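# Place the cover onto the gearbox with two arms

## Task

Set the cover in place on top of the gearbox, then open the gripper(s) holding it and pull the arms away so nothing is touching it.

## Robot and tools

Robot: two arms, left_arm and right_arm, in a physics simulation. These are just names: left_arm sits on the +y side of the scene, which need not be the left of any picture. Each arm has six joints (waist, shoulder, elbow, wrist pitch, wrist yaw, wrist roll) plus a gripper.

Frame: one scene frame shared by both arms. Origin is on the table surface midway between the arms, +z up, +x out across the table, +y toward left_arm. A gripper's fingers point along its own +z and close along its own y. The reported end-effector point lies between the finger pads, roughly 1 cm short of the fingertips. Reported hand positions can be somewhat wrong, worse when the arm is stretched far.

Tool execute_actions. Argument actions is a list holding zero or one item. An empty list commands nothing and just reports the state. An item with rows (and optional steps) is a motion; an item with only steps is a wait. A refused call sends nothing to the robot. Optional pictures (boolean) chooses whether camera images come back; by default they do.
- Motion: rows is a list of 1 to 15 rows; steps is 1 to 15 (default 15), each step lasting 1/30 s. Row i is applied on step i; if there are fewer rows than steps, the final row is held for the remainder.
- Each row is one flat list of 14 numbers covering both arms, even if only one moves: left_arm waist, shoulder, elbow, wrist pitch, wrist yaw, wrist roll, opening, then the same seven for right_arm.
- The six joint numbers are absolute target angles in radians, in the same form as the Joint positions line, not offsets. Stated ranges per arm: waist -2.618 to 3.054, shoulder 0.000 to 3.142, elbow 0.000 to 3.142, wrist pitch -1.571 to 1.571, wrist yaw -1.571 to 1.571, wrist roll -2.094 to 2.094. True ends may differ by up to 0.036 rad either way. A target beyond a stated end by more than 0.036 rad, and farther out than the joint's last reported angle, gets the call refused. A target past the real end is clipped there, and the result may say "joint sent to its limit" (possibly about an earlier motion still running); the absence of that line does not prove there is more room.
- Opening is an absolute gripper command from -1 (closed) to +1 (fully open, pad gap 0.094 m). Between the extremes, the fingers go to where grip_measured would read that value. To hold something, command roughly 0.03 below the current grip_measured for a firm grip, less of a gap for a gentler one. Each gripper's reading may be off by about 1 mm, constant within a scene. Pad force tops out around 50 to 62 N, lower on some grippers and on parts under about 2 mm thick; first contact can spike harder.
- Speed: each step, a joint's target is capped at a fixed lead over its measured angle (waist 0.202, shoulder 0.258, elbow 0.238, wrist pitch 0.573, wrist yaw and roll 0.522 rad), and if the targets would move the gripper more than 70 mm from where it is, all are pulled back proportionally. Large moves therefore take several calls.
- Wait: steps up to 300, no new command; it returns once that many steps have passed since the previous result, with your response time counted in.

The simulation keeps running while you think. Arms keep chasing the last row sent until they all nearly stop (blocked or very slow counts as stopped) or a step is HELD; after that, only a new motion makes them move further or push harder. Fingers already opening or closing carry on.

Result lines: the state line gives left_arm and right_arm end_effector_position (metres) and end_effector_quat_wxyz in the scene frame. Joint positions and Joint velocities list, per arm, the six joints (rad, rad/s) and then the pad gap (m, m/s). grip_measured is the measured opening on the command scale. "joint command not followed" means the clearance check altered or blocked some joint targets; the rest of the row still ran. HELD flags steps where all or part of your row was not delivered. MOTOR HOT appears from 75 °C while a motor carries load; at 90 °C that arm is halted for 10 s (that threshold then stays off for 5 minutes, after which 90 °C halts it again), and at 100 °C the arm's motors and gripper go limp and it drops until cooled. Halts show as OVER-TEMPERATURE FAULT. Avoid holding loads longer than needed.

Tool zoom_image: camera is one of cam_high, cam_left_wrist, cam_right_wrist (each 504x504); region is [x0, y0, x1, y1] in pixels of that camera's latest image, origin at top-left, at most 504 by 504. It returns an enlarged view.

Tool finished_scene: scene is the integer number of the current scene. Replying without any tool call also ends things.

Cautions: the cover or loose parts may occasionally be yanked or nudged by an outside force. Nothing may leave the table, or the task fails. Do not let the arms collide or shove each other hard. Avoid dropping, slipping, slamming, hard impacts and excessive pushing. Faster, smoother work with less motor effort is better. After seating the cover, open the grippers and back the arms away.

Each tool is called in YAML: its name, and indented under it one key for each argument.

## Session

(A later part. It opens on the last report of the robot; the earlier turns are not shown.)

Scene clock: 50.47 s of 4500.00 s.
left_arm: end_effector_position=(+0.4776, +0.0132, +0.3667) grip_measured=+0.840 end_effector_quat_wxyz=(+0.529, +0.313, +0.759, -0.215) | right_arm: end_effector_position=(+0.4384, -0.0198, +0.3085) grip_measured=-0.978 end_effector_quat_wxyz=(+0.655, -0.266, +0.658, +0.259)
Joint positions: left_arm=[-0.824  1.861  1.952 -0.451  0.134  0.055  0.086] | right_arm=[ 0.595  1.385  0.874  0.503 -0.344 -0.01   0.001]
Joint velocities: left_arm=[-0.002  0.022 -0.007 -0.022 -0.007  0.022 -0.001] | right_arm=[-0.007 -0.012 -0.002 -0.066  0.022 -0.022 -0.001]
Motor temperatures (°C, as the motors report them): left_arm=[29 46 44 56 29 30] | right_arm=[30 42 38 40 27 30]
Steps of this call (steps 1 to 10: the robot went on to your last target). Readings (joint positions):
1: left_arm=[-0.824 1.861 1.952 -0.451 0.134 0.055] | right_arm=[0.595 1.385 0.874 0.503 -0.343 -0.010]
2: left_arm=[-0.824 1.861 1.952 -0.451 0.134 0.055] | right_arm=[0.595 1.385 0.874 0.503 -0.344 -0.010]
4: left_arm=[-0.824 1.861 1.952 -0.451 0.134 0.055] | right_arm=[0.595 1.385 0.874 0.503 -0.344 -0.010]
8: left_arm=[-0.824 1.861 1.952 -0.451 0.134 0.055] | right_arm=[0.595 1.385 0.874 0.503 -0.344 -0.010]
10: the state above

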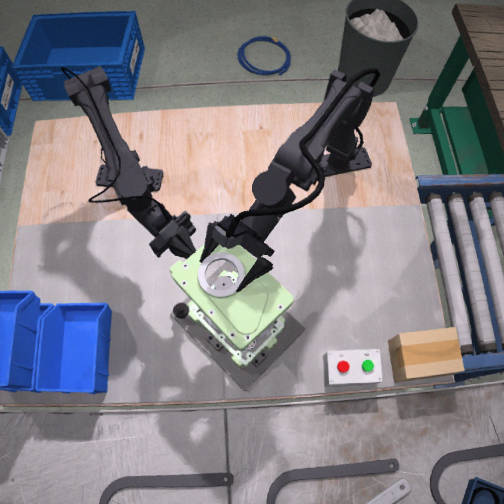

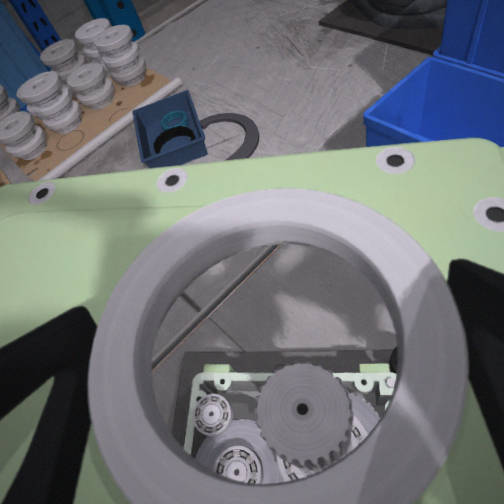

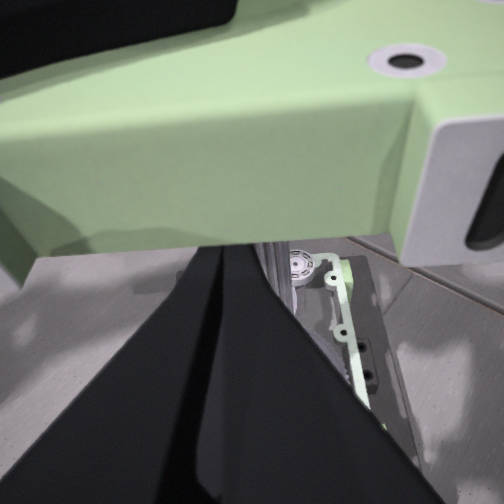

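execute_actions:
  actions:
    - {"rows":[[-0.845,1.788,1.952,-0.295,0.165,0.095,0.79,0.598,1.36,0.885,0.615,-0.345,-0.015,-1],[-0.845,1.786,1.934,-0.28,0.165,0.095,0.79,0.6,1.372,0.88,0.63,-0.345,-0.015,-1],[-0.845,1.784,1.916,-0.265,0.165,0.095,0.79,0.603,1.382,0.873,0.645,-0.345,-0.015,-1],[-0.845,1.781,1.898,-0.249,0.165,0.095,0.79,0.606,1.39,0.866,0.66,-0.345,-0.015,-1],[-0.845,1.778,1.88,-0.234,0.165,0.095,0.79,0.608,1.397,0.858,0.674,-0.345,-0.015,-1],[-0.845,1.775,1.862,-0.218,0.165,0.095,0.79,0.608,1.404,0.85,0.688,-0.345,-0.015,-1],[-0.845,1.772,1.844,-0.203,0.165,0.095,0.79,0.608,1.411,0.843,0.702,-0.345,-0.015,-1],[-0.845,1.769,1.826,-0.188,0.165,0.095,0.79,0.608,1.418,0.835,0.716,-0.345,-0.015,-1],[-0.845,1.766,1.808,-0.172,0.165,0.095,0.79,0.608,1.425,0.828,0.73,-0.345,-0.015,-1],[-0.845,1.763,1.79,-0.157,0.165,0.095,0.79,0.608,1.433,0.82,0.743,-0.345,-0.015,-1]],"steps":15}
  pictures: false

execute_actions:
  actions:
    - {"steps":15}

zoom_image:
  camera: "cam_high"
  region: [150,220,330,400]

Scene clock: 53.23 s of 4500.00 s.
left_arm: end_effector_position=(+0.4785, +0.0167, +0.3252) grip_measured=+0.840 end_effector_quat_wxyz=(+0.520, +0.310, +0.770, -0.205) | right_arm: end_effector_position=(+0.4407, -0.0150, +0.2658) grip_measured=-0.978 end_effector_quat_wxyz=(+0.635, -0.270, +0.674, +0.262)
Joint positions: left_arm=[-0.824  1.826  1.765 -0.328  0.115  0.055  0.086] | right_arm=[ 0.6    1.451  0.799  0.592 -0.35  -0.01   0.001]
Joint velocities: left_arm=[-0.012  0.007 -0.061  0.007 -0.066 -0.051 -0.001] | right_arm=[ 0.012  0.051 -0.012 -0.037 -0.022  0.007 -0.001]
Motor temperatures (°C, as the motors report them): left_arm=[29 48 43 57 29 30] | right_arm=[30 42 38 41 27 30]
Steps of this call (steps 1 to 15: the robot went on to your last target; steps 16 to 68: nothing new was sent; steps 69 to 83: all 15 steps of this action). Readings (joint positions):
69: left_arm=[-0.824 1.861 1.949 -0.449 0.134 0.055] | right_arm=[0.595 1.385 0.874 0.503 -0.344 -0.010]
70: left_arm=[-0.824 1.858 1.941 -0.442 0.134 0.055] | right_arm=[0.595 1.385 0.874 0.503 -0.344 -0.010]
72: left_arm=[-0.824 1.848 1.915 -0.419 0.134 0.054] | right_arm=[0.595 1.388 0.867 0.513 -0.345 -0.010]
76: left_arm=[-0.824 1.831 1.847 -0.369 0.132 0.054] | right_arm=[0.598 1.410 0.840 0.557 -0.345 -0.010]
83: the state above

Scene clock: 53.73 s of 4500.00 s.
left_arm: end_effector_position=(+0.4793, +0.0152, +0.3291) grip_measured=+0.840 end_effector_quat_wxyz=(+0.526, +0.310, +0.764, -0.208) | right_arm: end_effector_position=(+0.4418, -0.0157, +0.2701) grip_measured=-0.978 end_effector_quat_wxyz=(+0.643, -0.268, +0.669, +0.260)
Joint positions: left_arm=[-0.824  1.826  1.765 -0.31   0.119  0.055  0.086] | right_arm=[ 0.601  1.451  0.799  0.612 -0.342 -0.01   0.001]
Joint velocities: left_arm=[ 0.007 -0.017 -0.002 -0.037  0.037 -0.007 -0.001] | right_arm=[ 0.002 -0.007  0.002 -0.051 -0.037  0.007 -0.001]
Motor temperatures (°C, as the motors report them): left_arm=[29 48 43 57 29 30] | right_arm=[30 42 38 41 27 30]
Steps of this call (steps 1 to 15: the robot went on to your last target). Readings (joint positions):
1: left_arm=[-0.824 1.826 1.765 -0.328 0.115 0.055] | right_arm=[0.601 1.451 0.799 0.592 -0.350 -0.010]
2: left_arm=[-0.824 1.826 1.765 -0.327 0.115 0.055] | right_arm=[0.601 1.451 0.799 0.595 -0.350 -0.010]
4: left_arm=[-0.824 1.826 1.765 -0.319 0.116 0.055] | right_arm=[0.601 1.451 0.799 0.604 -0.347 -0.010]
8: left_arm=[-0.824 1.826 1.765 -0.311 0.118 0.055] | right_arm=[0.601 1.451 0.799 0.610 -0.344 -0.010]
15: the state above

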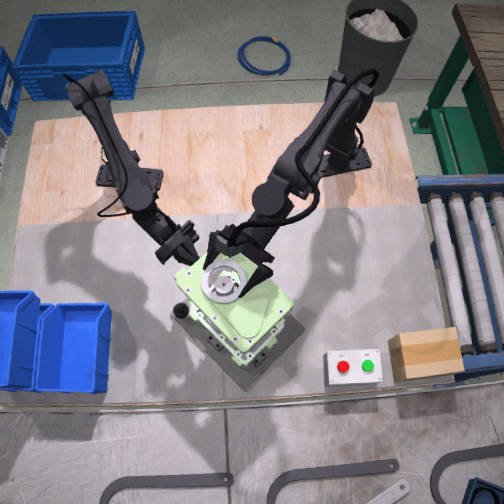

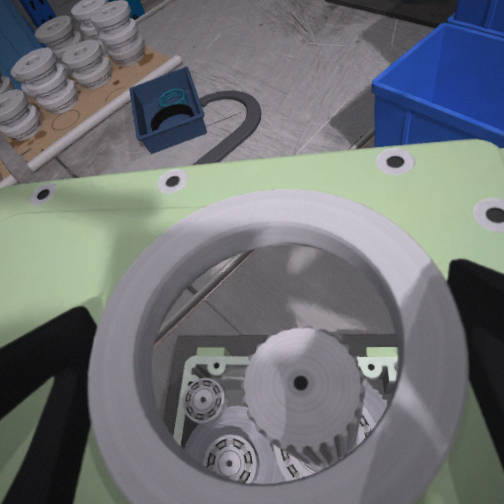

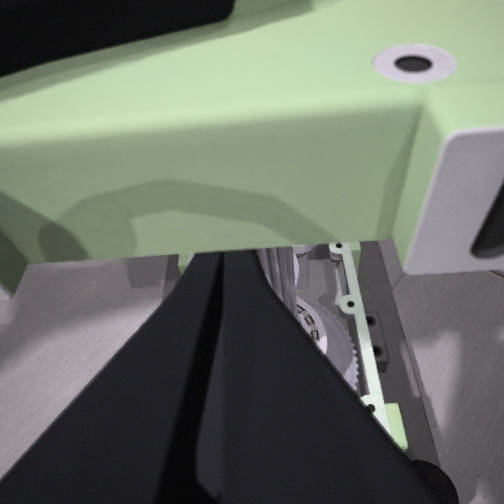

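Region (150, 220, 330, 400) of cam_high's 504x504 image, scaled by 2.800, with more detail than that image has.

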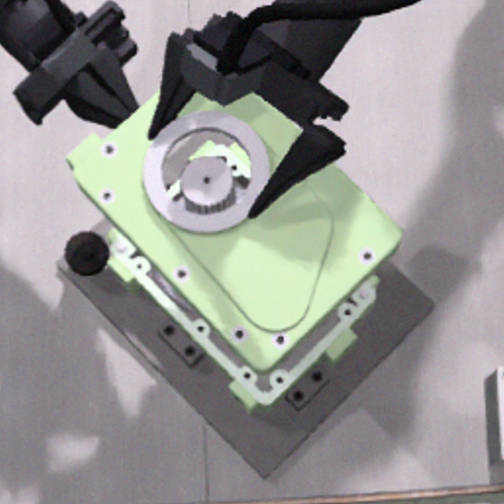

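execute_actions:
  actions:
    - {"rows":[[-0.846,1.762,1.768,-0.137,0.17,0.095,0.79,0.606,1.445,0.808,0.768,-0.345,-0.015,-1],[-0.847,1.761,1.747,-0.116,0.173,0.095,0.79,0.605,1.457,0.796,0.793,-0.345,-0.015,-1],[-0.848,1.76,1.725,-0.096,0.176,0.095,0.79,0.604,1.469,0.784,0.818,-0.345,-0.015,-1],[-0.849,1.759,1.703,-0.075,0.18,0.095,0.79,0.603,1.481,0.772,0.843,-0.345,-0.015,-1],[-0.85,1.758,1.681,-0.055,0.18,0.095,0.79,0.602,1.493,0.76,0.868,-0.345,-0.015,-1],[-0.85,1.757,1.66,-0.035,0.18,0.095,0.79,0.602,1.505,0.748,0.893,-0.345,-0.015,-1],[-0.85,1.756,1.638,-0.014,0.18,0.095,0.79,0.602,1.517,0.736,0.918,-0.345,-0.015,-1],[-0.85,1.755,1.616,0.006,0.18,0.095,0.79,0.602,1.529,0.724,0.943,-0.345,-0.015,-1],[-0.85,1.754,1.595,0.027,0.18,0.095,0.79,0.602,1.541,0.712,0.968,-0.345,-0.015,-1],[-0.85,1.753,1.573,0.047,0.18,0.095,0.79,0.602,1.555,0.7,0.992,-0.345,-0.015,-1],[-0.85,1.756,1.556,0.066,0.18,0.095,0.79,0.602,1.572,0.692,1.018,-0.345,-0.015,-1],[-0.85,1.759,1.539,0.086,0.18,0.095,0.79,0.602,1.59,0.683,1.043,-0.345,-0.015,-1],[-0.85,1.762,1.522,0.105,0.18,0.095,0.79,0.602,1.607,0.675,1.069,-0.345,-0.015,-1],[-0.85,1.765,1.505,0.124,0.18,0.095,0.79,0.602,1.624,0.667,1.094,-0.345,-0.015,-1],[-0.85,1.768,1.488,0.144,0.18,0.095,0.79,0.602,1.642,0.658,1.12,-0.345,-0.015,-1]],"steps":15}
  pictures: false

execute_actions:
  actions:
    - {"steps":15}

Scene clock: 62.33 s of 4500.00 s.
left_arm: end_effector_position=(+0.4749, +0.0156, +0.2607) grip_measured=+0.840 end_effector_quat_wxyz=(+0.513, +0.315, +0.770, -0.210) | right_arm: end_effector_position=(+0.4440, -0.0135, +0.1972) grip_measured=-0.978 end_effector_quat_wxyz=(+0.631, -0.270, +0.678, +0.262)
Joint positions: left_arm=[-0.824  1.81   1.496 -0.085  0.132  0.055  0.086] | right_arm=[ 0.601  1.628  0.659  0.898 -0.349 -0.011  0.001]
Joint velocities: left_arm=[-0.002  0.037 -0.486  0.432  0.007  0.022  0.001] | right_arm=[-0.017  0.505 -0.242  0.681 -0.037 -0.066  0.   ]
Motor temperatures (°C, as the motors report them): left_arm=[29 52 43 59 29 30] | right_arm=[30 41 38 43 27 30]
Steps of this call (steps 1 to 15: the robot went on to your last target; steps 16 to 90: nothing new was sent; then 5.10 s passed at rest; steps 91 to 105: all 15 steps of this action). Readings (joint positions):
91: left_arm=[-0.824 1.826 1.763 -0.306 0.119 0.055] | right_arm=[0.601 1.452 0.799 0.615 -0.342 -0.010]
92: left_arm=[-0.824 1.825 1.756 -0.296 0.120 0.055] | right_arm=[0.601 1.454 0.796 0.623 -0.341 -0.010]
94: left_arm=[-0.824 1.816 1.728 -0.264 0.123 0.055] | right_arm=[0.601 1.467 0.783 0.660 -0.341 -0.010]
98: left_arm=[-0.824 1.808 1.646 -0.192 0.131 0.055] | right_arm=[0.601 1.512 0.739 0.750 -0.342 -0.010]
105: the state above

Scene clock: 62.83 s of 4500.00 s.
left_arm: end_effector_position=(+0.4778, +0.0112, +0.2551) grip_measured=+0.840 end_effector_quat_wxyz=(+0.524, +0.315, +0.761, -0.217) | right_arm: end_effector_position=(+0.4456, -0.0145, +0.1923) grip_measured=-0.978 end_effector_quat_wxyz=(+0.643, -0.267, +0.670, +0.259)
Joint positions: left_arm=[-0.824  1.823  1.464 -0.01   0.142  0.053  0.086] | right_arm=[ 0.601  1.668  0.639  0.988 -0.339 -0.011  0.001]
Joint velocities: left_arm=[-0.002  0.017 -0.007 -0.007  0.007 -0.066  0.   ] | right_arm=[-0.002 -0.022 -0.002  0.037  0.007 -0.007  0.   ]
Motor temperatures (°C, as the motors report them): left_arm=[29 52 43 59 29 30] | right_arm=[30 41 38 43 27 30]
Steps of this call (steps 1 to 15: the robot went on to your last target). Readings (joint positions):
1: left_arm=[-0.824 1.812 1.482 -0.073 0.132 0.055] | right_arm=[0.601 1.644 0.652 0.917 -0.349 -0.011]
2: left_arm=[-0.824 1.815 1.473 -0.065 0.132 0.055] | right_arm=[0.601 1.655 0.647 0.929 -0.349 -0.011]
4: left_arm=[-0.824 1.822 1.465 -0.055 0.133 0.054] | right_arm=[0.601 1.667 0.640 0.940 -0.348 -0.011]
8: left_arm=[-0.824 1.823 1.464 -0.036 0.136 0.053] | right_arm=[0.601 1.668 0.639 0.962 -0.343 -0.011]
15: the state above

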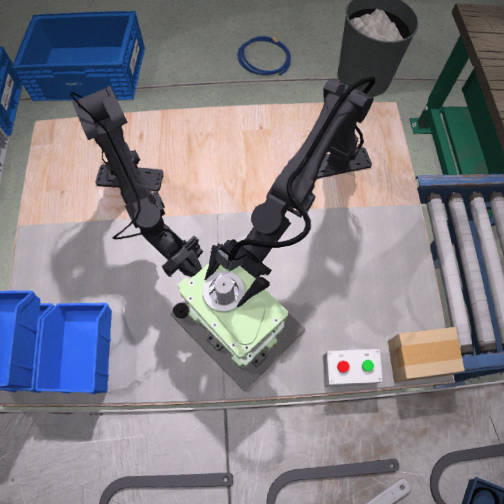

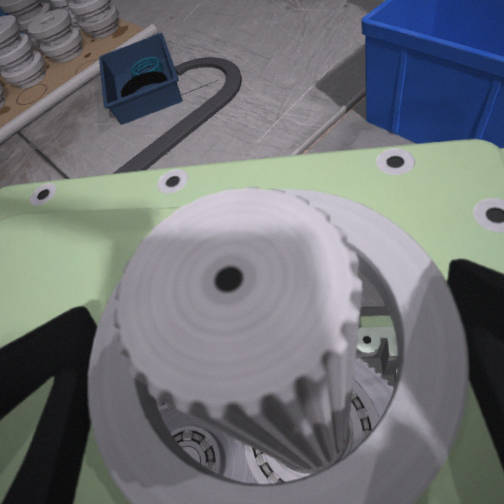

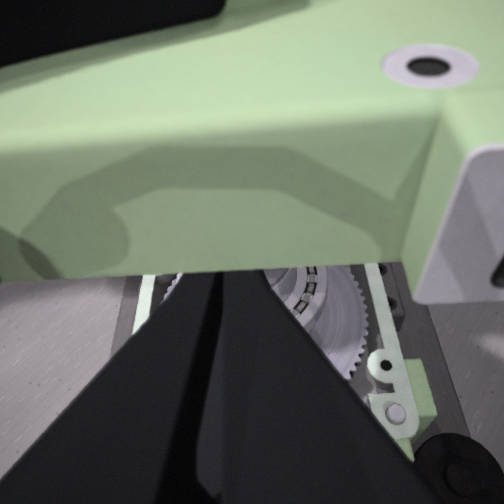

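execute_actions:
  actions:
    - {"rows":[[-0.84,1.771,1.471,0.163,0.17,0.095,0.79,0.602,1.659,0.65,1.148,-0.345,-0.015,-1],[-0.84,1.774,1.454,0.182,0.17,0.095,0.79,0.602,1.676,0.642,1.174,-0.345,-0.015,-1],[-0.84,1.777,1.437,0.201,0.17,0.095,0.79,0.602,1.693,0.634,1.2,-0.345,-0.015,-1],[-0.84,1.78,1.42,0.221,0.17,0.095,0.79,0.602,1.71,0.626,1.226,-0.345,-0.015,-1],[-0.84,1.783,1.403,0.24,0.17,0.095,0.79,0.602,1.728,0.618,1.252,-0.345,-0.015,-1],[-0.84,1.789,1.39,0.259,0.17,0.095,0.79,0.602,1.75,0.614,1.278,-0.345,-0.015,-1],[-0.84,1.795,1.377,0.278,0.17,0.095,0.79,0.602,1.772,0.611,1.304,-0.345,-0.015,-1],[-0.84,1.801,1.363,0.297,0.17,0.095,0.79,0.602,1.794,0.607,1.33,-0.345,-0.015,-1],[-0.84,1.807,1.35,0.316,0.17,0.095,0.79,0.602,1.816,0.604,1.356,-0.345,-0.015,-1],[-0.84,1.813,1.337,0.335,0.17,0.095,0.79,0.602,1.838,0.6,1.382,-0.345,-0.015,-1],[-0.84,1.819,1.324,0.354,0.17,0.095,0.79,0.602,1.86,0.596,1.408,-0.345,-0.015,-1],[-0.84,1.825,1.311,0.374,0.17,0.095,0.79,0.602,1.882,0.593,1.434,-0.345,-0.015,-1],[-0.84,1.831,1.297,0.393,0.17,0.095,0.79,0.602,1.904,0.589,1.46,-0.345,-0.015,-1],[-0.84,1.837,1.284,0.412,0.17,0.095,0.79,0.602,1.926,0.586,1.486,-0.345,-0.015,-1],[-0.84,1.843,1.271,0.431,0.17,0.095,0.79,0.602,1.948,0.582,1.512,-0.345,-0.015,-1]],"steps":15}
  pictures: false

execute_actions:
  actions:
    - {"steps":18}

zoom_image:
  camera: "cam_high"
  region: [150,220,330,400]

Scene clock: 65.47 s of 4500.00 s.
left_arm: end_effector_position=(+0.4761, +0.0117, +0.1985) grip_measured=+0.840 end_effector_quat_wxyz=(+0.526, +0.317, +0.758, -0.219) | right_arm: end_effector_position=(+0.4469, -0.0125, +0.1295) grip_measured=-0.978 end_effector_quat_wxyz=(+0.641, -0.270, +0.670, +0.261)
Joint positions: left_arm=[-0.824  1.866  1.281  0.224  0.145  0.057  0.086] | right_arm=[ 0.601  1.929  0.584  1.299 -0.347 -0.012  0.001]
Joint velocities: left_arm=[-0.027  0.002 -0.266  0.388  0.081  0.125 -0.   ] | right_arm=[-0.007  0.603  0.002  1.018 -0.007  0.007 -0.001]
Motor temperatures (°C, as the motors report them): left_arm=[29 53 43 60 29 30] | right_arm=[30 41 38 44 27 30]
Steps of this call (steps 1 to 15: the robot went on to your last target; steps 16 to 64: nothing new was sent; steps 65 to 79: all 15 steps of this action). Readings (joint positions):
65: left_arm=[-0.824 1.823 1.464 -0.007 0.142 0.053] | right_arm=[0.601 1.669 0.639 0.992 -0.338 -0.011]
66: left_arm=[-0.824 1.823 1.459 0.001 0.142 0.053] | right_arm=[0.601 1.674 0.639 1.001 -0.338 -0.011]
68: left_arm=[-0.824 1.823 1.440 0.035 0.142 0.053] | right_arm=[0.601 1.694 0.636 1.036 -0.338 -0.011]
72: left_arm=[-0.824 1.825 1.379 0.100 0.142 0.054] | right_arm=[0.601 1.764 0.612 1.134 -0.343 -0.012]
79: the state above

Scene clock: 66.07 s of 4500.00 s.
left_arm: end_effector_position=(+0.4753, +0.0085, +0.1981) grip_measured=+0.840 end_effector_quat_wxyz=(+0.536, +0.317, +0.749, -0.226) | right_arm: end_effector_position=(+0.4486, -0.0130, +0.1317) grip_measured=-0.978 end_effector_quat_wxyz=(+0.656, -0.267, +0.656, +0.259)
Joint positions: left_arm=[-0.826  1.873  1.26   0.279  0.155  0.054  0.086] | right_arm=[ 0.601  1.967  0.584  1.379 -0.34  -0.012  0.001]
Joint velocities: left_arm=[-0.002 -0.007  0.002 -0.051 -0.022  0.037 -0.   ] | right_arm=[-0.002 -0.002 -0.002 -0.037 -0.007  0.007 -0.001]
Motor temperatures (°C, as the motors report them): left_arm=[29 53 42 60 29 30] | right_arm=[30 41 37 44 27 30]
Steps of this call (steps 1 to 18: the robot went on to your last target). Readings (joint positions):
1: left_arm=[-0.825 1.866 1.271 0.238 0.149 0.058] | right_arm=[0.601 1.945 0.584 1.331 -0.347 -0.012]
2: left_arm=[-0.826 1.867 1.265 0.250 0.152 0.058] | right_arm=[0.601 1.954 0.584 1.348 -0.347 -0.012]
4: left_arm=[-0.826 1.869 1.261 0.265 0.154 0.058] | right_arm=[0.601 1.963 0.584 1.366 -0.347 -0.012]
8: left_arm=[-0.826 1.871 1.260 0.276 0.155 0.057] | right_arm=[0.601 1.966 0.584 1.376 -0.342 -0.012]
18: the state above

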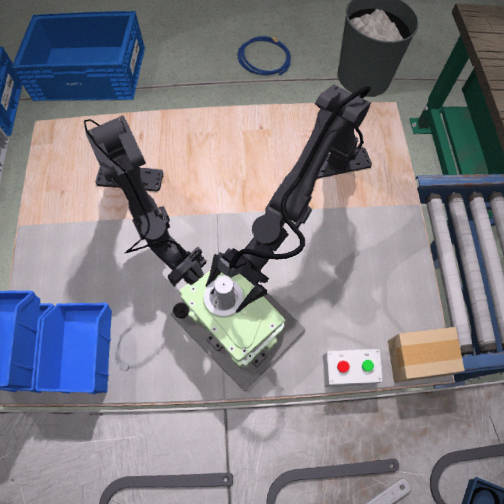

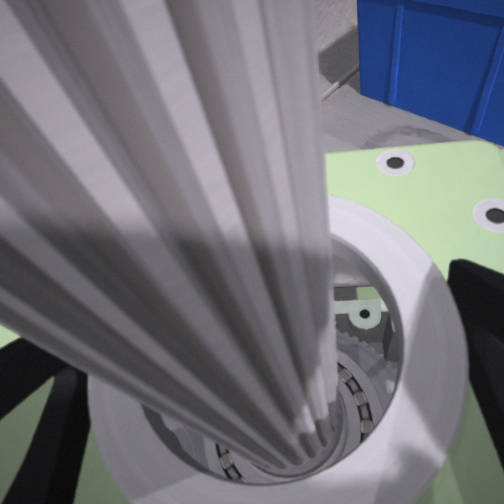

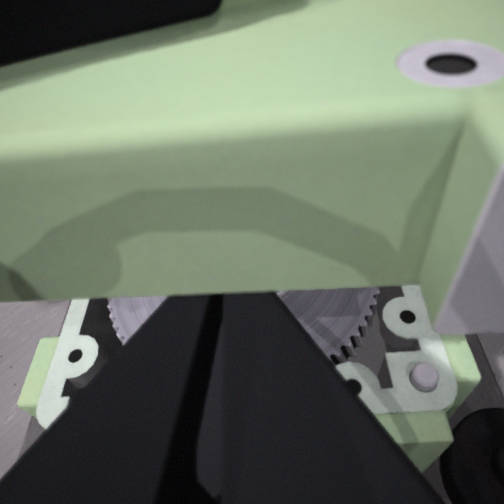

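Region (150, 220, 330, 400) of cam_high's 504x504 image, scaled by 2.800, with more detail than that image has.

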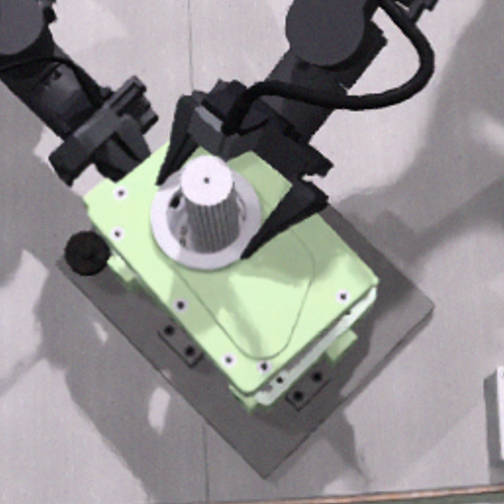

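execute_actions:
  actions:
    - {"rows":[[-0.825,1.835,1.265,0.43,0.165,0.095,0.79,0.608,1.948,0.582,1.512,-0.345,-0.015,-1],[-0.815,1.828,1.258,0.43,0.16,0.095,0.79,0.614,1.948,0.582,1.512,-0.345,-0.015,-1],[-0.805,1.822,1.25,0.43,0.155,0.095,0.79,0.62,1.948,0.582,1.512,-0.345,-0.015,-1],[-0.797,1.82,1.243,0.43,0.15,0.095,0.79,0.625,1.948,0.582,1.512,-0.345,-0.015,-1]],"steps":15}

zoom_image:
  camera: "cam_high"
  region: [150,220,330,400]

Scene clock: 67.80 s of 4500.00 s.
left_arm: end_effector_position=(+0.4824, +0.0224, +0.1928) grip_measured=+0.840 end_effector_quat_wxyz=(+0.538, +0.306, +0.754, -0.220) | right_arm: end_effector_position=(+0.4447, -0.0068, +0.1326) grip_measured=-0.978 end_effector_quat_wxyz=(+0.656, -0.273, +0.653, +0.265)
Joint positions: left_arm=[-0.798  1.87   1.233  0.302  0.156  0.051  0.086] | right_arm=[ 0.616  1.967  0.584  1.383 -0.341 -0.012  0.001]
Joint velocities: left_arm=[-0.022 -0.022 -0.002 -0.037 -0.125 -0.007 -0.001] | right_arm=[-0.017  0.007 -0.002 -0.007  0.007 -0.022 -0.001]
Motor temperatures (°C, as the motors report them): left_arm=[29 53 42 60 29 30] | right_arm=[30 41 37 44 27 30]
Steps of this call (steps 1 to 15: the robot went on to your last target; steps 16 to 37: nothing new was sent; steps 38 to 52: all 15 steps of this action). Readings (joint positions):
38: left_arm=[-0.826 1.873 1.260 0.279 0.155 0.054] | right_arm=[0.601 1.967 0.584 1.379 -0.340 -0.012]
39: left_arm=[-0.826 1.873 1.258 0.281 0.155 0.054] | right_arm=[0.601 1.967 0.584 1.379 -0.340 -0.012]
41: left_arm=[-0.821 1.872 1.249 0.294 0.159 0.053] | right_arm=[0.604 1.967 0.584 1.379 -0.340 -0.012]
45: left_arm=[-0.805 1.870 1.237 0.302 0.159 0.053] | right_arm=[0.615 1.967 0.584 1.383 -0.340 -0.012]
52: the state above

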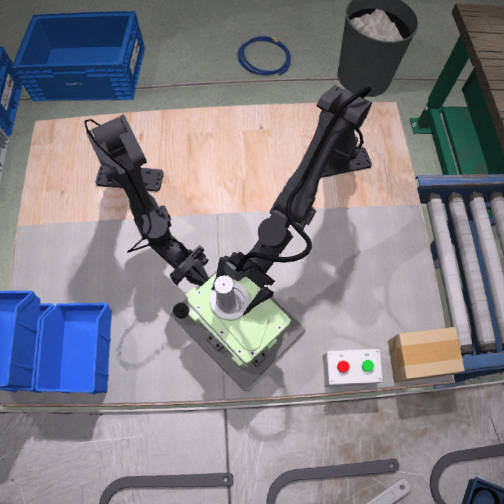

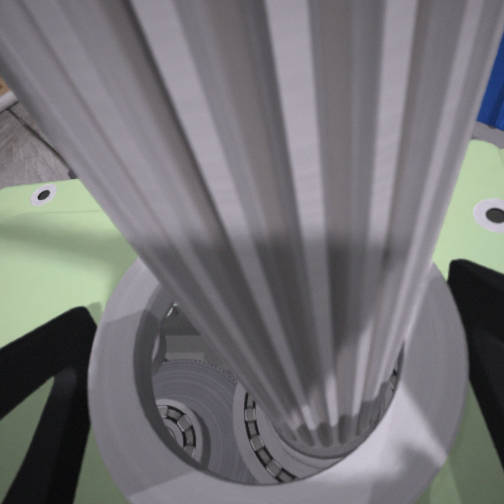

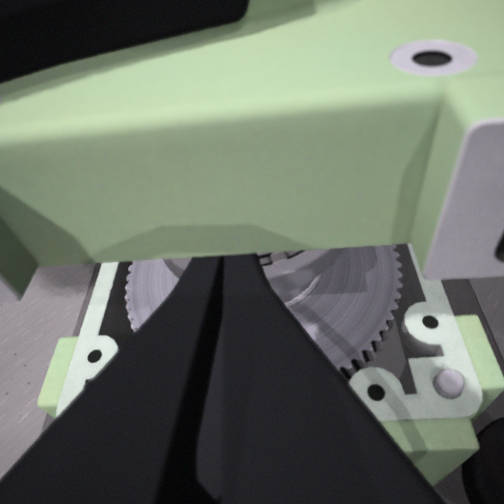

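Region (150, 220, 330, 400) of cam_high's 504x504 image, scaled by 2.800, with more detail than that image has.

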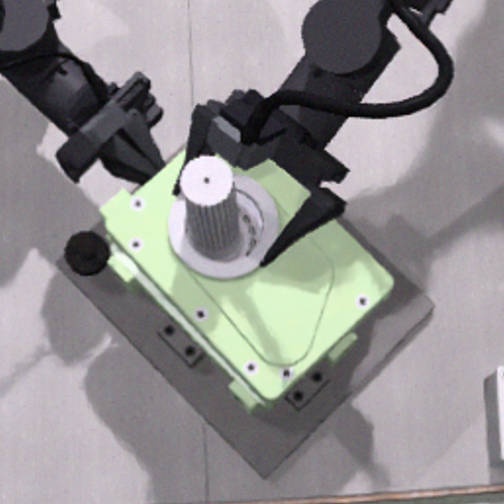

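execute_actions:
  actions:
    - {"rows":[[-0.81,1.82,1.243,0.43,0.15,0.095,0.79,0.615,1.948,0.582,1.512,-0.345,-0.015,-1],[-0.818,1.82,1.243,0.43,0.15,0.095,0.79,0.61,1.948,0.582,1.512,-0.345,-0.015,-1],[-0.825,1.82,1.243,0.43,0.15,0.095,0.79,0.605,1.948,0.58,1.512,-0.345,-0.015,-1],[-0.83,1.825,1.241,0.435,0.15,0.095,0.79,0.6,1.955,0.575,1.514,-0.345,-0.015,-1],[-0.833,1.83,1.239,0.443,0.15,0.095,0.79,0.6,1.962,0.572,1.516,-0.345,-0.015,-1],[-0.833,1.835,1.237,0.45,0.15,0.095,0.79,0.6,1.97,0.57,1.519,-0.345,-0.015,-1],[-0.833,1.84,1.235,0.458,0.15,0.095,0.79,0.6,1.978,0.57,1.522,-0.345,-0.015,-1],[-0.833,1.845,1.233,0.465,0.15,0.095,0.79,0.6,1.986,0.57,1.525,-0.345,-0.015,-1],[-0.833,1.85,1.23,0.473,0.15,0.095,0.79,0.6,1.993,0.57,1.528,-0.345,-0.015,-1],[-0.833,1.855,1.228,0.48,0.15,0.095,0.79,0.6,2.0,0.57,1.53,-0.345,-0.015,-1]],"steps":15}
  pictures: false

execute_actions:
  actions:
    - {"steps":12}

zoom_image:
  camera: "cam_high"
  region: [150,220,330,400]

Scene clock: 69.43 s of 4500.00 s.
left_arm: end_effector_position=(+0.4788, +0.0194, +0.1746) grip_measured=+0.840 end_effector_quat_wxyz=(+0.529, +0.307, +0.762, -0.214) | right_arm: end_effector_position=(+0.4425, -0.0104, +0.1127) grip_measured=-0.978 end_effector_quat_wxyz=(+0.644, -0.273, +0.664, +0.264)
Joint positions: left_arm=[-0.813  1.891  1.21   0.32   0.136  0.05   0.086] | right_arm=[ 0.608  2.018  0.568  1.417 -0.348 -0.012  0.001]
Joint velocities: left_arm=[-0.007  0.012 -0.022 -0.007 -0.022 -0.066  0.   ] | right_arm=[-0.002  0.027 -0.017 -0.139 -0.022 -0.007  0.   ]
Motor temperatures (°C, as the motors report them): left_arm=[29 53 42 61 29 30] | right_arm=[30 41 37 44 27 30]
Steps of this call (steps 1 to 15: the robot went on to your last target; steps 16 to 34: nothing new was sent; steps 35 to 49: all 15 steps of this action). Readings (joint positions):
35: left_arm=[-0.798 1.870 1.233 0.302 0.156 0.051] | right_arm=[0.616 1.967 0.584 1.383 -0.341 -0.012]
36: left_arm=[-0.799 1.870 1.233 0.302 0.156 0.051] | right_arm=[0.616 1.967 0.584 1.383 -0.341 -0.012]
38: left_arm=[-0.802 1.870 1.233 0.302 0.151 0.050] | right_arm=[0.614 1.968 0.583 1.384 -0.342 -0.012]
42: left_arm=[-0.811 1.873 1.229 0.306 0.139 0.050] | right_arm=[0.609 1.982 0.572 1.407 -0.344 -0.012]
49: the state above

Scene clock: 69.83 s of 4500.00 s.
left_arm: end_effector_position=(+0.4787, +0.0194, +0.1743) grip_measured=+0.840 end_effector_quat_wxyz=(+0.529, +0.307, +0.762, -0.214) | right_arm: end_effector_position=(+0.4424, -0.0104, +0.1124) grip_measured=-0.978 end_effector_quat_wxyz=(+0.644, -0.273, +0.664, +0.264)
Joint positions: left_arm=[-0.813  1.891  1.21   0.32   0.136  0.05   0.086] | right_arm=[ 0.608  2.019  0.567  1.417 -0.348 -0.012  0.001]
Joint velocities: left_arm=[ 0.017 -0.017  0.022 -0.066  0.095  0.037 -0.001] | right_arm=[-0.002 -0.002 -0.007 -0.037  0.051 -0.066 -0.001]
Motor temperatures (°C, as the motors report them): left_arm=[29 53 42 61 29 30] | right_arm=[30 41 37 44 27 30]
Steps of this call (steps 1 to 12: the robot went on to your last target). Readings (joint positions):
1: left_arm=[-0.813 1.891 1.210 0.320 0.136 0.050] | right_arm=[0.608 2.019 0.567 1.417 -0.348 -0.012]
2: left_arm=[-0.813 1.891 1.210 0.320 0.136 0.050] | right_arm=[0.608 2.019 0.567 1.417 -0.348 -0.012]
4: left_arm=[-0.813 1.891 1.210 0.320 0.136 0.050] | right_arm=[0.608 2.019 0.567 1.417 -0.348 -0.012]
8: left_arm=[-0.813 1.891 1.210 0.320 0.136 0.050] | right_arm=[0.608 2.019 0.567 1.417 -0.348 -0.012]
12: the state above

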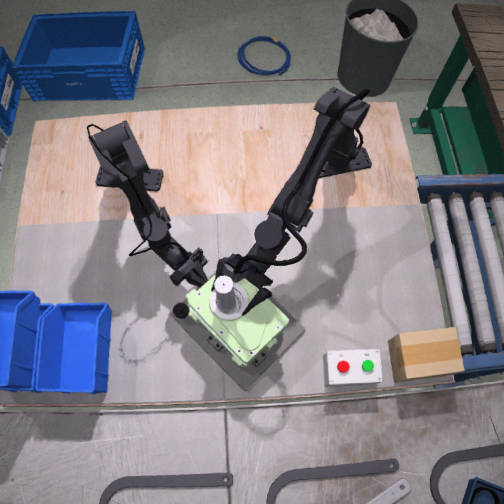

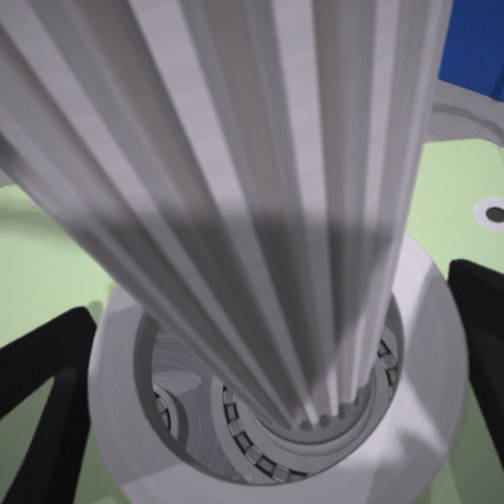

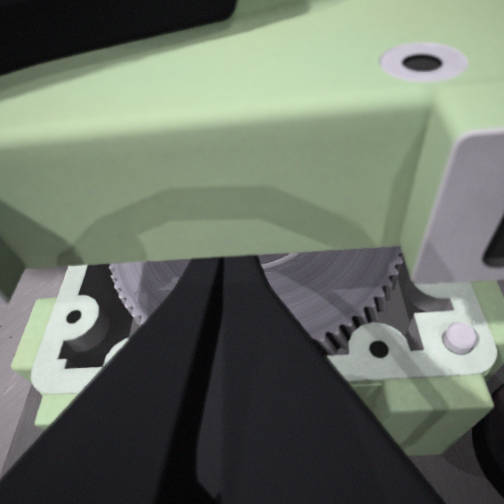

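Region (150, 220, 330, 400) of cam_high's 504x504 image, scaled by 2.800, with more detail than that image has.

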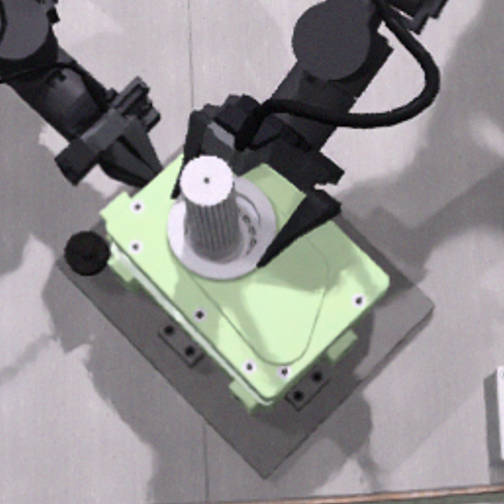

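execute_actions:
  actions:
    - {"rows":[[-0.837,1.855,1.228,0.48,0.148,0.095,0.79,0.598,2.0,0.562,1.53,-0.345,-0.015,-1],[-0.841,1.855,1.226,0.482,0.146,0.095,0.79,0.596,2.0,0.555,1.535,-0.345,-0.015,-1],[-0.845,1.857,1.223,0.487,0.144,0.095,0.79,0.594,2.003,0.55,1.54,-0.345,-0.015,-1],[-0.849,1.86,1.22,0.493,0.142,0.095,0.79,0.593,2.008,0.547,1.545,-0.345,-0.015,-1],[-0.85,1.863,1.217,0.499,0.14,0.095,0.79,0.593,2.014,0.545,1.549,-0.345,-0.015,-1],[-0.85,1.867,1.214,0.505,0.14,0.095,0.79,0.593,2.021,0.545,1.553,-0.345,-0.015,-1],[-0.85,1.871,1.21,0.511,0.14,0.095,0.79,0.593,2.028,0.545,1.557,-0.345,-0.015,-1],[-0.85,1.875,1.207,0.517,0.14,0.095,0.79,0.593,2.035,0.545,1.561,-0.345,-0.015,-1],[-0.85,1.878,1.204,0.523,0.14,0.095,0.79,0.593,2.042,0.545,1.564,-0.345,-0.015,-1],[-0.85,1.882,1.2,0.529,0.14,0.095,0.79,0.593,2.049,0.545,1.567,-0.345,-0.015,-1],[-0.85,1.885,1.197,0.535,0.14,0.095,0.79,0.593,2.055,0.545,1.57,-0.345,-0.015,-1]],"steps":15}
  pictures: false

execute_actions:
  actions:
    - {"steps":12}

zoom_image:
  camera: "cam_high"
  region: [150,220,330,400]

Scene clock: 72.20 s of 4500.00 s.
left_arm: end_effector_position=(+0.4754, +0.0163, +0.1584) grip_measured=+0.840 end_effector_quat_wxyz=(+0.527, +0.309, +0.763, -0.211) | right_arm: end_effector_position=(+0.4395, -0.0152, +0.0961) grip_measured=-0.978 end_effector_quat_wxyz=(+0.637, -0.271, +0.672, +0.262)
Joint positions: left_arm=[-0.825  1.915  1.178  0.372  0.122  0.051  0.086] | right_arm=[ 0.601  2.068  0.548  1.466 -0.35  -0.012  0.001]
Joint velocities: left_arm=[ 0.002  0.032 -0.022 -0.051  0.007  0.022 -0.   ] | right_arm=[ 0.007  0.066 -0.012 -0.037  0.066 -0.022 -0.   ]
Motor temperatures (°C, as the motors report them): left_arm=[29 53 42 61 29 30] | right_arm=[30 41 37 45 27 30]
Steps of this call (steps 1 to 15: the robot went on to your last target; steps 16 to 56: nothing new was sent; steps 57 to 71: all 15 steps of this action). Readings (joint positions):
57: left_arm=[-0.813 1.891 1.210 0.320 0.136 0.050] | right_arm=[0.608 2.019 0.567 1.417 -0.348 -0.012]
58: left_arm=[-0.814 1.891 1.210 0.320 0.135 0.050] | right_arm=[0.608 2.019 0.567 1.418 -0.348 -0.012]
60: left_arm=[-0.816 1.891 1.208 0.321 0.131 0.050] | right_arm=[0.606 2.019 0.560 1.426 -0.348 -0.012]
64: left_arm=[-0.824 1.897 1.198 0.342 0.123 0.050] | right_arm=[0.601 2.030 0.548 1.448 -0.348 -0.012]
71: the state above

Scene clock: 72.60 s of 4500.00 s.
left_arm: end_effector_position=(+0.4754, +0.0163, +0.1580) grip_measured=+0.840 end_effector_quat_wxyz=(+0.527, +0.309, +0.763, -0.211) | right_arm: end_effector_position=(+0.4395, -0.0152, +0.0956) grip_measured=-0.978 end_effector_quat_wxyz=(+0.637, -0.271, +0.673, +0.262)
Joint positions: left_arm=[-0.825  1.916  1.177  0.373  0.122  0.051  0.086] | right_arm=[ 0.601  2.069  0.548  1.466 -0.35  -0.012  0.001]
Joint velocities: left_arm=[-0.002  0.007 -0.027  0.022 -0.037  0.007 -0.001] | right_arm=[ 0.002  0.002  0.002  0.007 -0.022 -0.022  0.   ]
Motor temperatures (°C, as the motors report them): left_arm=[29 53 42 61 29 30] | right_arm=[30 41 37 45 27 30]
Steps of this call (steps 1 to 12: the robot went on to your last target). Readings (joint positions):
1: left_arm=[-0.825 1.915 1.177 0.373 0.122 0.051] | right_arm=[0.601 2.069 0.548 1.466 -0.350 -0.012]
2: left_arm=[-0.825 1.916 1.177 0.373 0.122 0.051] | right_arm=[0.601 2.069 0.548 1.466 -0.350 -0.012]
4: left_arm=[-0.825 1.916 1.177 0.373 0.122 0.051] | right_arm=[0.601 2.069 0.548 1.466 -0.350 -0.012]
8: left_arm=[-0.825 1.916 1.177 0.373 0.122 0.051] | right_arm=[0.601 2.069 0.548 1.466 -0.350 -0.012]
12: the state above

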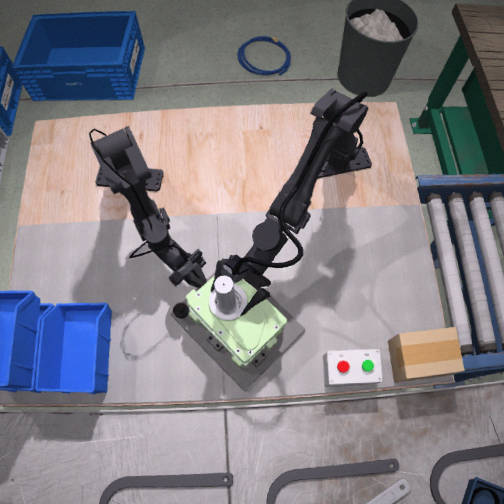

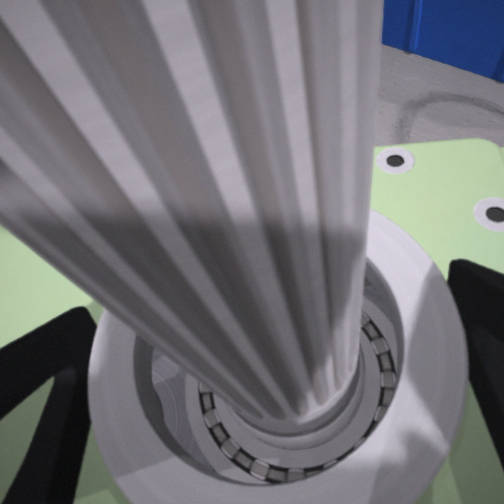

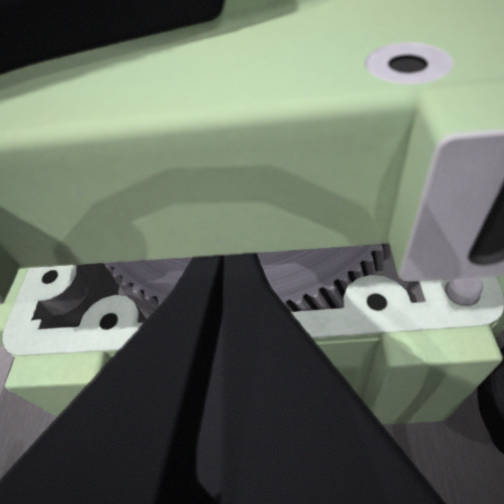

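Region (150, 220, 330, 400) of cam_high's 504x504 image, scaled by 2.800, with more detail than that image has.

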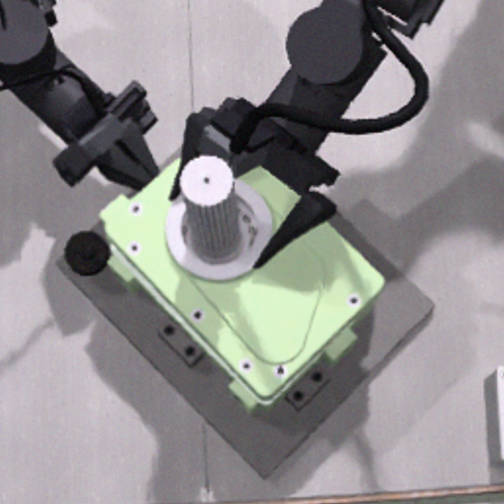

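execute_actions:
  actions:
    - {"rows":[[-0.853,1.889,1.193,0.543,0.14,0.095,0.79,0.592,2.06,0.545,1.57,-0.345,-0.015,-1],[-0.855,1.892,1.189,0.55,0.14,0.095,0.79,0.591,2.065,0.545,1.57,-0.345,-0.015,-1],[-0.855,1.895,1.185,0.557,0.14,0.095,0.79,0.59,2.07,0.545,1.57,-0.345,-0.015,-1],[-0.855,1.898,1.181,0.564,0.14,0.095,0.79,0.59,2.075,0.545,1.57,-0.345,-0.015,-1],[-0.855,1.902,1.177,0.571,0.14,0.095,0.79,0.59,2.08,0.545,1.57,-0.345,-0.015,-1],[-0.855,1.905,1.173,0.578,0.14,0.095,0.79,0.59,2.085,0.545,1.57,-0.345,-0.015,-1]],"steps":15}

Scene clock: 74.17 s of 4500.00 s.
left_arm: end_effector_position=(+0.4758, +0.0145, +0.1534) grip_measured=+0.840 end_effector_quat_wxyz=(+0.535, +0.308, +0.758, -0.213) | right_arm: end_effector_position=(+0.4403, -0.0172, +0.0906) grip_measured=-0.978 end_effector_quat_wxyz=(+0.636, -0.270, +0.674, +0.260)
Joint positions: left_arm=[-0.829  1.932  1.159  0.426  0.118  0.05   0.086] | right_arm=[ 0.596  2.091  0.548  1.485 -0.35  -0.012  0.001]
Joint velocities: left_arm=[-0.022 -0.007 -0.002 -0.037  0.066  0.007 -0.001] | right_arm=[ 0.012 -0.012 -0.012 -0.095  0.051 -0.037 -0.   ]
Motor temperatures (°C, as the motors report them): left_arm=[29 53 42 62 29 31] | right_arm=[30 41 36 45 27 30]
Steps of this call (steps 1 to 15: the robot went on to your last target; steps 16 to 32: nothing new was sent; steps 33 to 47: all 15 steps of this action). Readings (joint positions):
33: left_arm=[-0.825 1.916 1.177 0.374 0.122 0.051] | right_arm=[0.601 2.069 0.548 1.466 -0.350 -0.012]
34: left_arm=[-0.826 1.916 1.176 0.375 0.122 0.051] | right_arm=[0.601 2.069 0.548 1.466 -0.350 -0.012]
36: left_arm=[-0.826 1.919 1.172 0.387 0.121 0.051] | right_arm=[0.600 2.074 0.548 1.470 -0.350 -0.012]
40: left_arm=[-0.829 1.930 1.160 0.418 0.118 0.050] | right_arm=[0.597 2.090 0.548 1.482 -0.350 -0.012]
47: the state above

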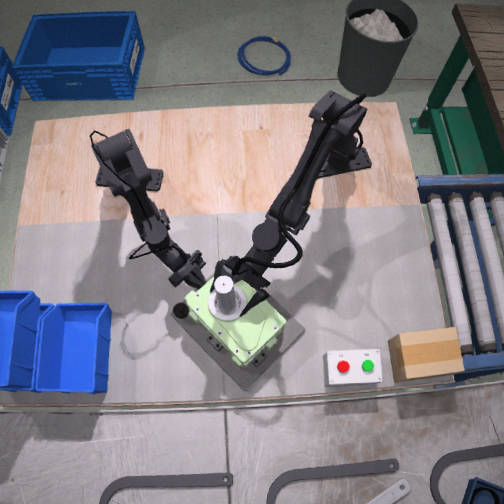

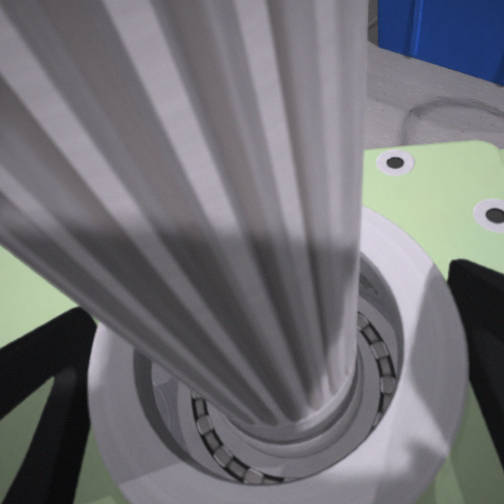

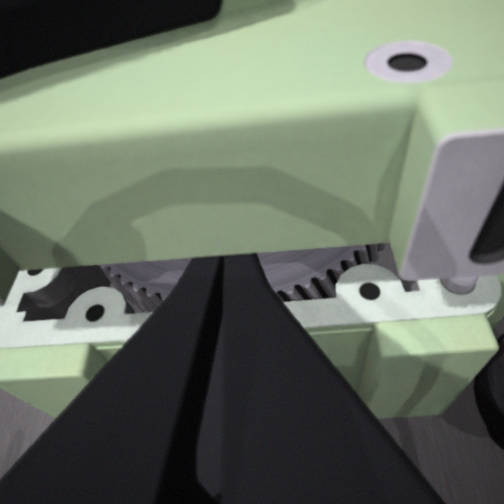

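execute_actions:
  actions:
    - {"rows":[[-0.85,1.907,1.171,0.565,0.14,0.095,0.79,0.59,2.09,0.545,1.57,-0.345,-0.015,-1],[-0.85,1.909,1.169,0.555,0.14,0.095,0.79,0.59,2.095,0.543,1.57,-0.345,-0.015,-1],[-0.85,1.911,1.167,0.545,0.14,0.095,0.79,0.59,2.1,0.541,1.57,-0.345,-0.015,-1],[-0.85,1.913,1.165,0.535,0.14,0.095,0.79,0.59,2.105,0.54,1.57,-0.345,-0.015,-1],[-0.85,1.915,1.163,0.53,0.14,0.095,0.79,0.59,2.11,0.54,1.57,-0.345,-0.015,-1]],"steps":15}

zoom_image:
  camera: "cam_high"
  region: [150,220,330,400]

Scene clock: 75.30 s of 4500.00 s.
left_arm: end_effector_position=(+0.4757, +0.0143, +0.1530) grip_measured=+0.840 end_effector_quat_wxyz=(+0.534, +0.308, +0.758, -0.213) | right_arm: end_effector_position=(+0.4402, -0.0172, +0.0903) grip_measured=-0.978 end_effector_quat_wxyz=(+0.641, -0.270, +0.670, +0.261)
Joint positions: left_arm=[-0.829  1.932  1.159  0.426  0.119  0.05   0.086] | right_arm=[ 0.596  2.109  0.548  1.516 -0.35  -0.012  0.001]
Joint velocities: left_arm=[ 0.012  0.007  0.002 -0.007 -0.051  0.037  0.001] | right_arm=[ 0.002  0.007 -0.022 -0.022 -0.051 -0.007  0.001]
Motor temperatures (°C, as the motors report them): left_arm=[29 53 42 62 29 31] | right_arm=[30 41 36 45 27 30]
Steps of this call (steps 1 to 15: the robot went on to your last target; steps 16 to 19: nothing new was sent; steps 20 to 34: all 15 steps of this action). Readings (joint positions):
20: left_arm=[-0.829 1.932 1.159 0.426 0.118 0.050] | right_arm=[0.596 2.091 0.548 1.485 -0.350 -0.012]
21: left_arm=[-0.829 1.932 1.159 0.426 0.118 0.050] | right_arm=[0.596 2.092 0.548 1.485 -0.350 -0.012]
23: left_arm=[-0.829 1.932 1.159 0.426 0.118 0.050] | right_arm=[0.596 2.098 0.548 1.495 -0.350 -0.012]
27: left_arm=[-0.829 1.932 1.159 0.426 0.119 0.050] | right_arm=[0.596 2.107 0.548 1.512 -0.350 -0.012]
34: the state above

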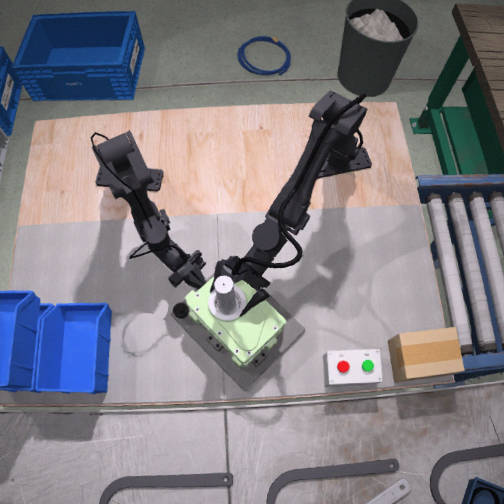

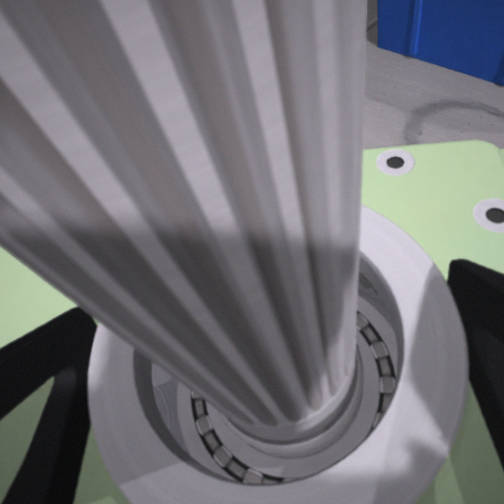

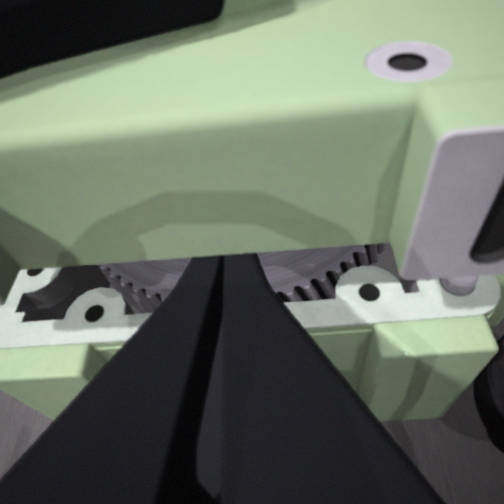

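Region (150, 220, 330, 400) of cam_high's 504x504 image, scaled by 2.800, with more detail than that image has.

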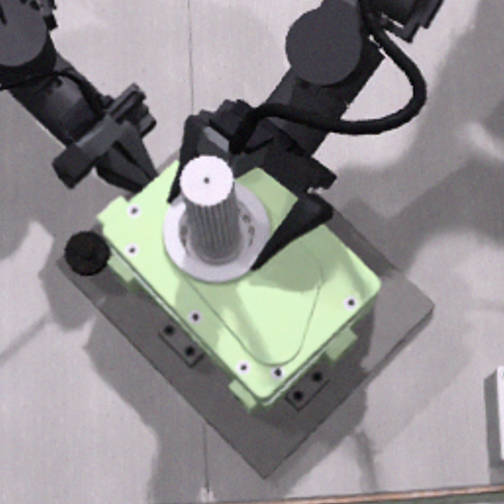

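execute_actions:
  actions:
    - {"rows":[[-0.845,1.91,1.163,0.54,0.14,0.095,0.79,0.59,2.11,0.535,1.55,-0.345,-0.015,-1],[-0.845,1.91,1.163,0.54,0.14,0.095,0.79,0.59,2.105,0.52,1.54,-0.345,-0.015,-1],[-0.845,1.91,1.163,0.54,0.14,0.095,0.79,0.586,2.095,0.505,1.54,-0.345,-0.015,-1],[-0.845,1.91,1.163,0.54,0.14,0.095,0.79,0.582,2.085,0.49,1.54,-0.345,-0.015,-1],[-0.845,1.91,1.163,0.54,0.14,0.095,0.79,0.578,2.074,0.475,1.545,-0.345,-0.015,-1],[-0.845,1.91,1.163,0.54,0.14,0.095,0.79,0.574,2.063,0.46,1.55,-0.345,-0.015,-1],[-0.845,1.91,1.163,0.54,0.14,0.095,0.79,0.57,2.052,0.445,1.55,-0.345,-0.015,-1],[-0.845,1.91,1.163,0.54,0.14,0.095,0.79,0.566,2.04,0.43,1.555,-0.345,-0.015,-1],[-0.845,1.91,1.163,0.54,0.14,0.095,0.79,0.562,2.028,0.415,1.56,-0.345,-0.015,-1],[-0.845,1.91,1.163,0.54,0.14,0.095,0.79,0.558,2.015,0.4,1.56,-0.345,-0.015,-1]],"steps":15}

Scene clock: 77.37 s of 4500.00 s.
left_arm: end_effector_position=(+0.4724, +0.0152, +0.1355) grip_measured=+0.840 end_effector_quat_wxyz=(+0.519, +0.318, +0.766, -0.207) | right_arm: end_effector_position=(+0.4185, -0.0412, +0.0871) grip_measured=-0.978 end_effector_quat_wxyz=(+0.632, -0.259, +0.686, +0.250)
Joint positions: left_arm=[-0.829  1.951  1.147  0.416  0.124  0.065  0.086] | right_arm=[ 0.566  2.04   0.419  1.54  -0.349 -0.012  0.001]
Joint velocities: left_arm=[ 0.007  0.022 -0.007 -0.022  0.11   0.007  0.002] | right_arm=[-0.002 -0.037 -0.012  0.051  0.037  0.081 -0.   ]
Motor temperatures (°C, as the motors report them): left_arm=[29 53 41 62 29 31] | right_arm=[30 41 36 44 27 30]
Steps of this call (steps 1 to 15: the robot went on to your last target; steps 16 to 47: nothing new was sent; steps 48 to 62: all 15 steps of this action). Readings (joint positions):
48: left_arm=[-0.829 1.932 1.159 0.426 0.119 0.050] | right_arm=[0.596 2.109 0.548 1.516 -0.350 -0.012]
49: left_arm=[-0.829 1.932 1.159 0.426 0.119 0.050] | right_arm=[0.596 2.109 0.546 1.516 -0.350 -0.012]
51: left_arm=[-0.829 1.934 1.156 0.426 0.121 0.050] | right_arm=[0.595 2.109 0.533 1.524 -0.349 -0.012]
55: left_arm=[-0.829 1.947 1.151 0.418 0.124 0.051] | right_arm=[0.582 2.084 0.475 1.535 -0.349 -0.012]
62: the state above

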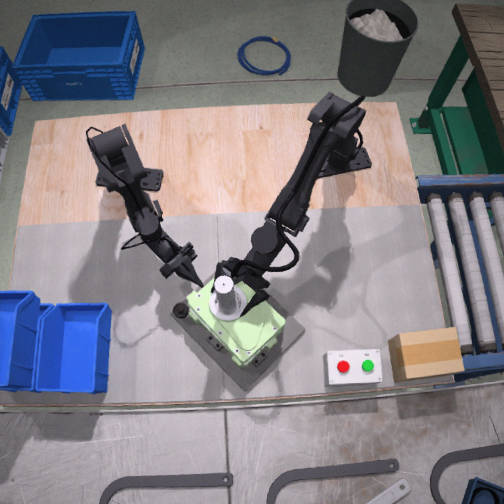

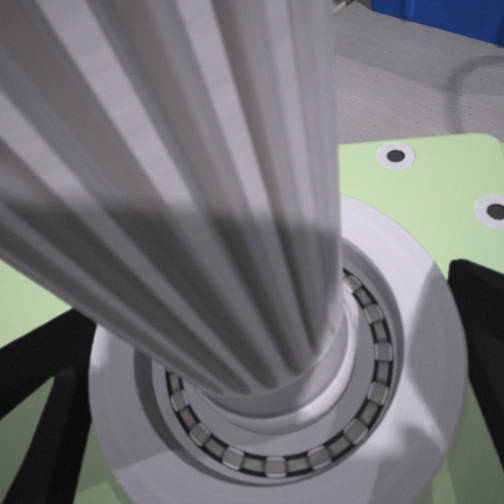

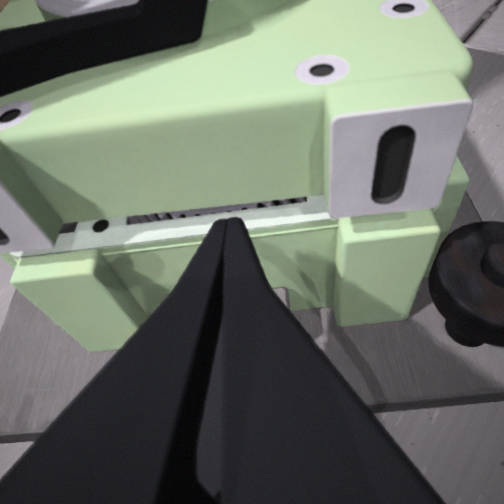

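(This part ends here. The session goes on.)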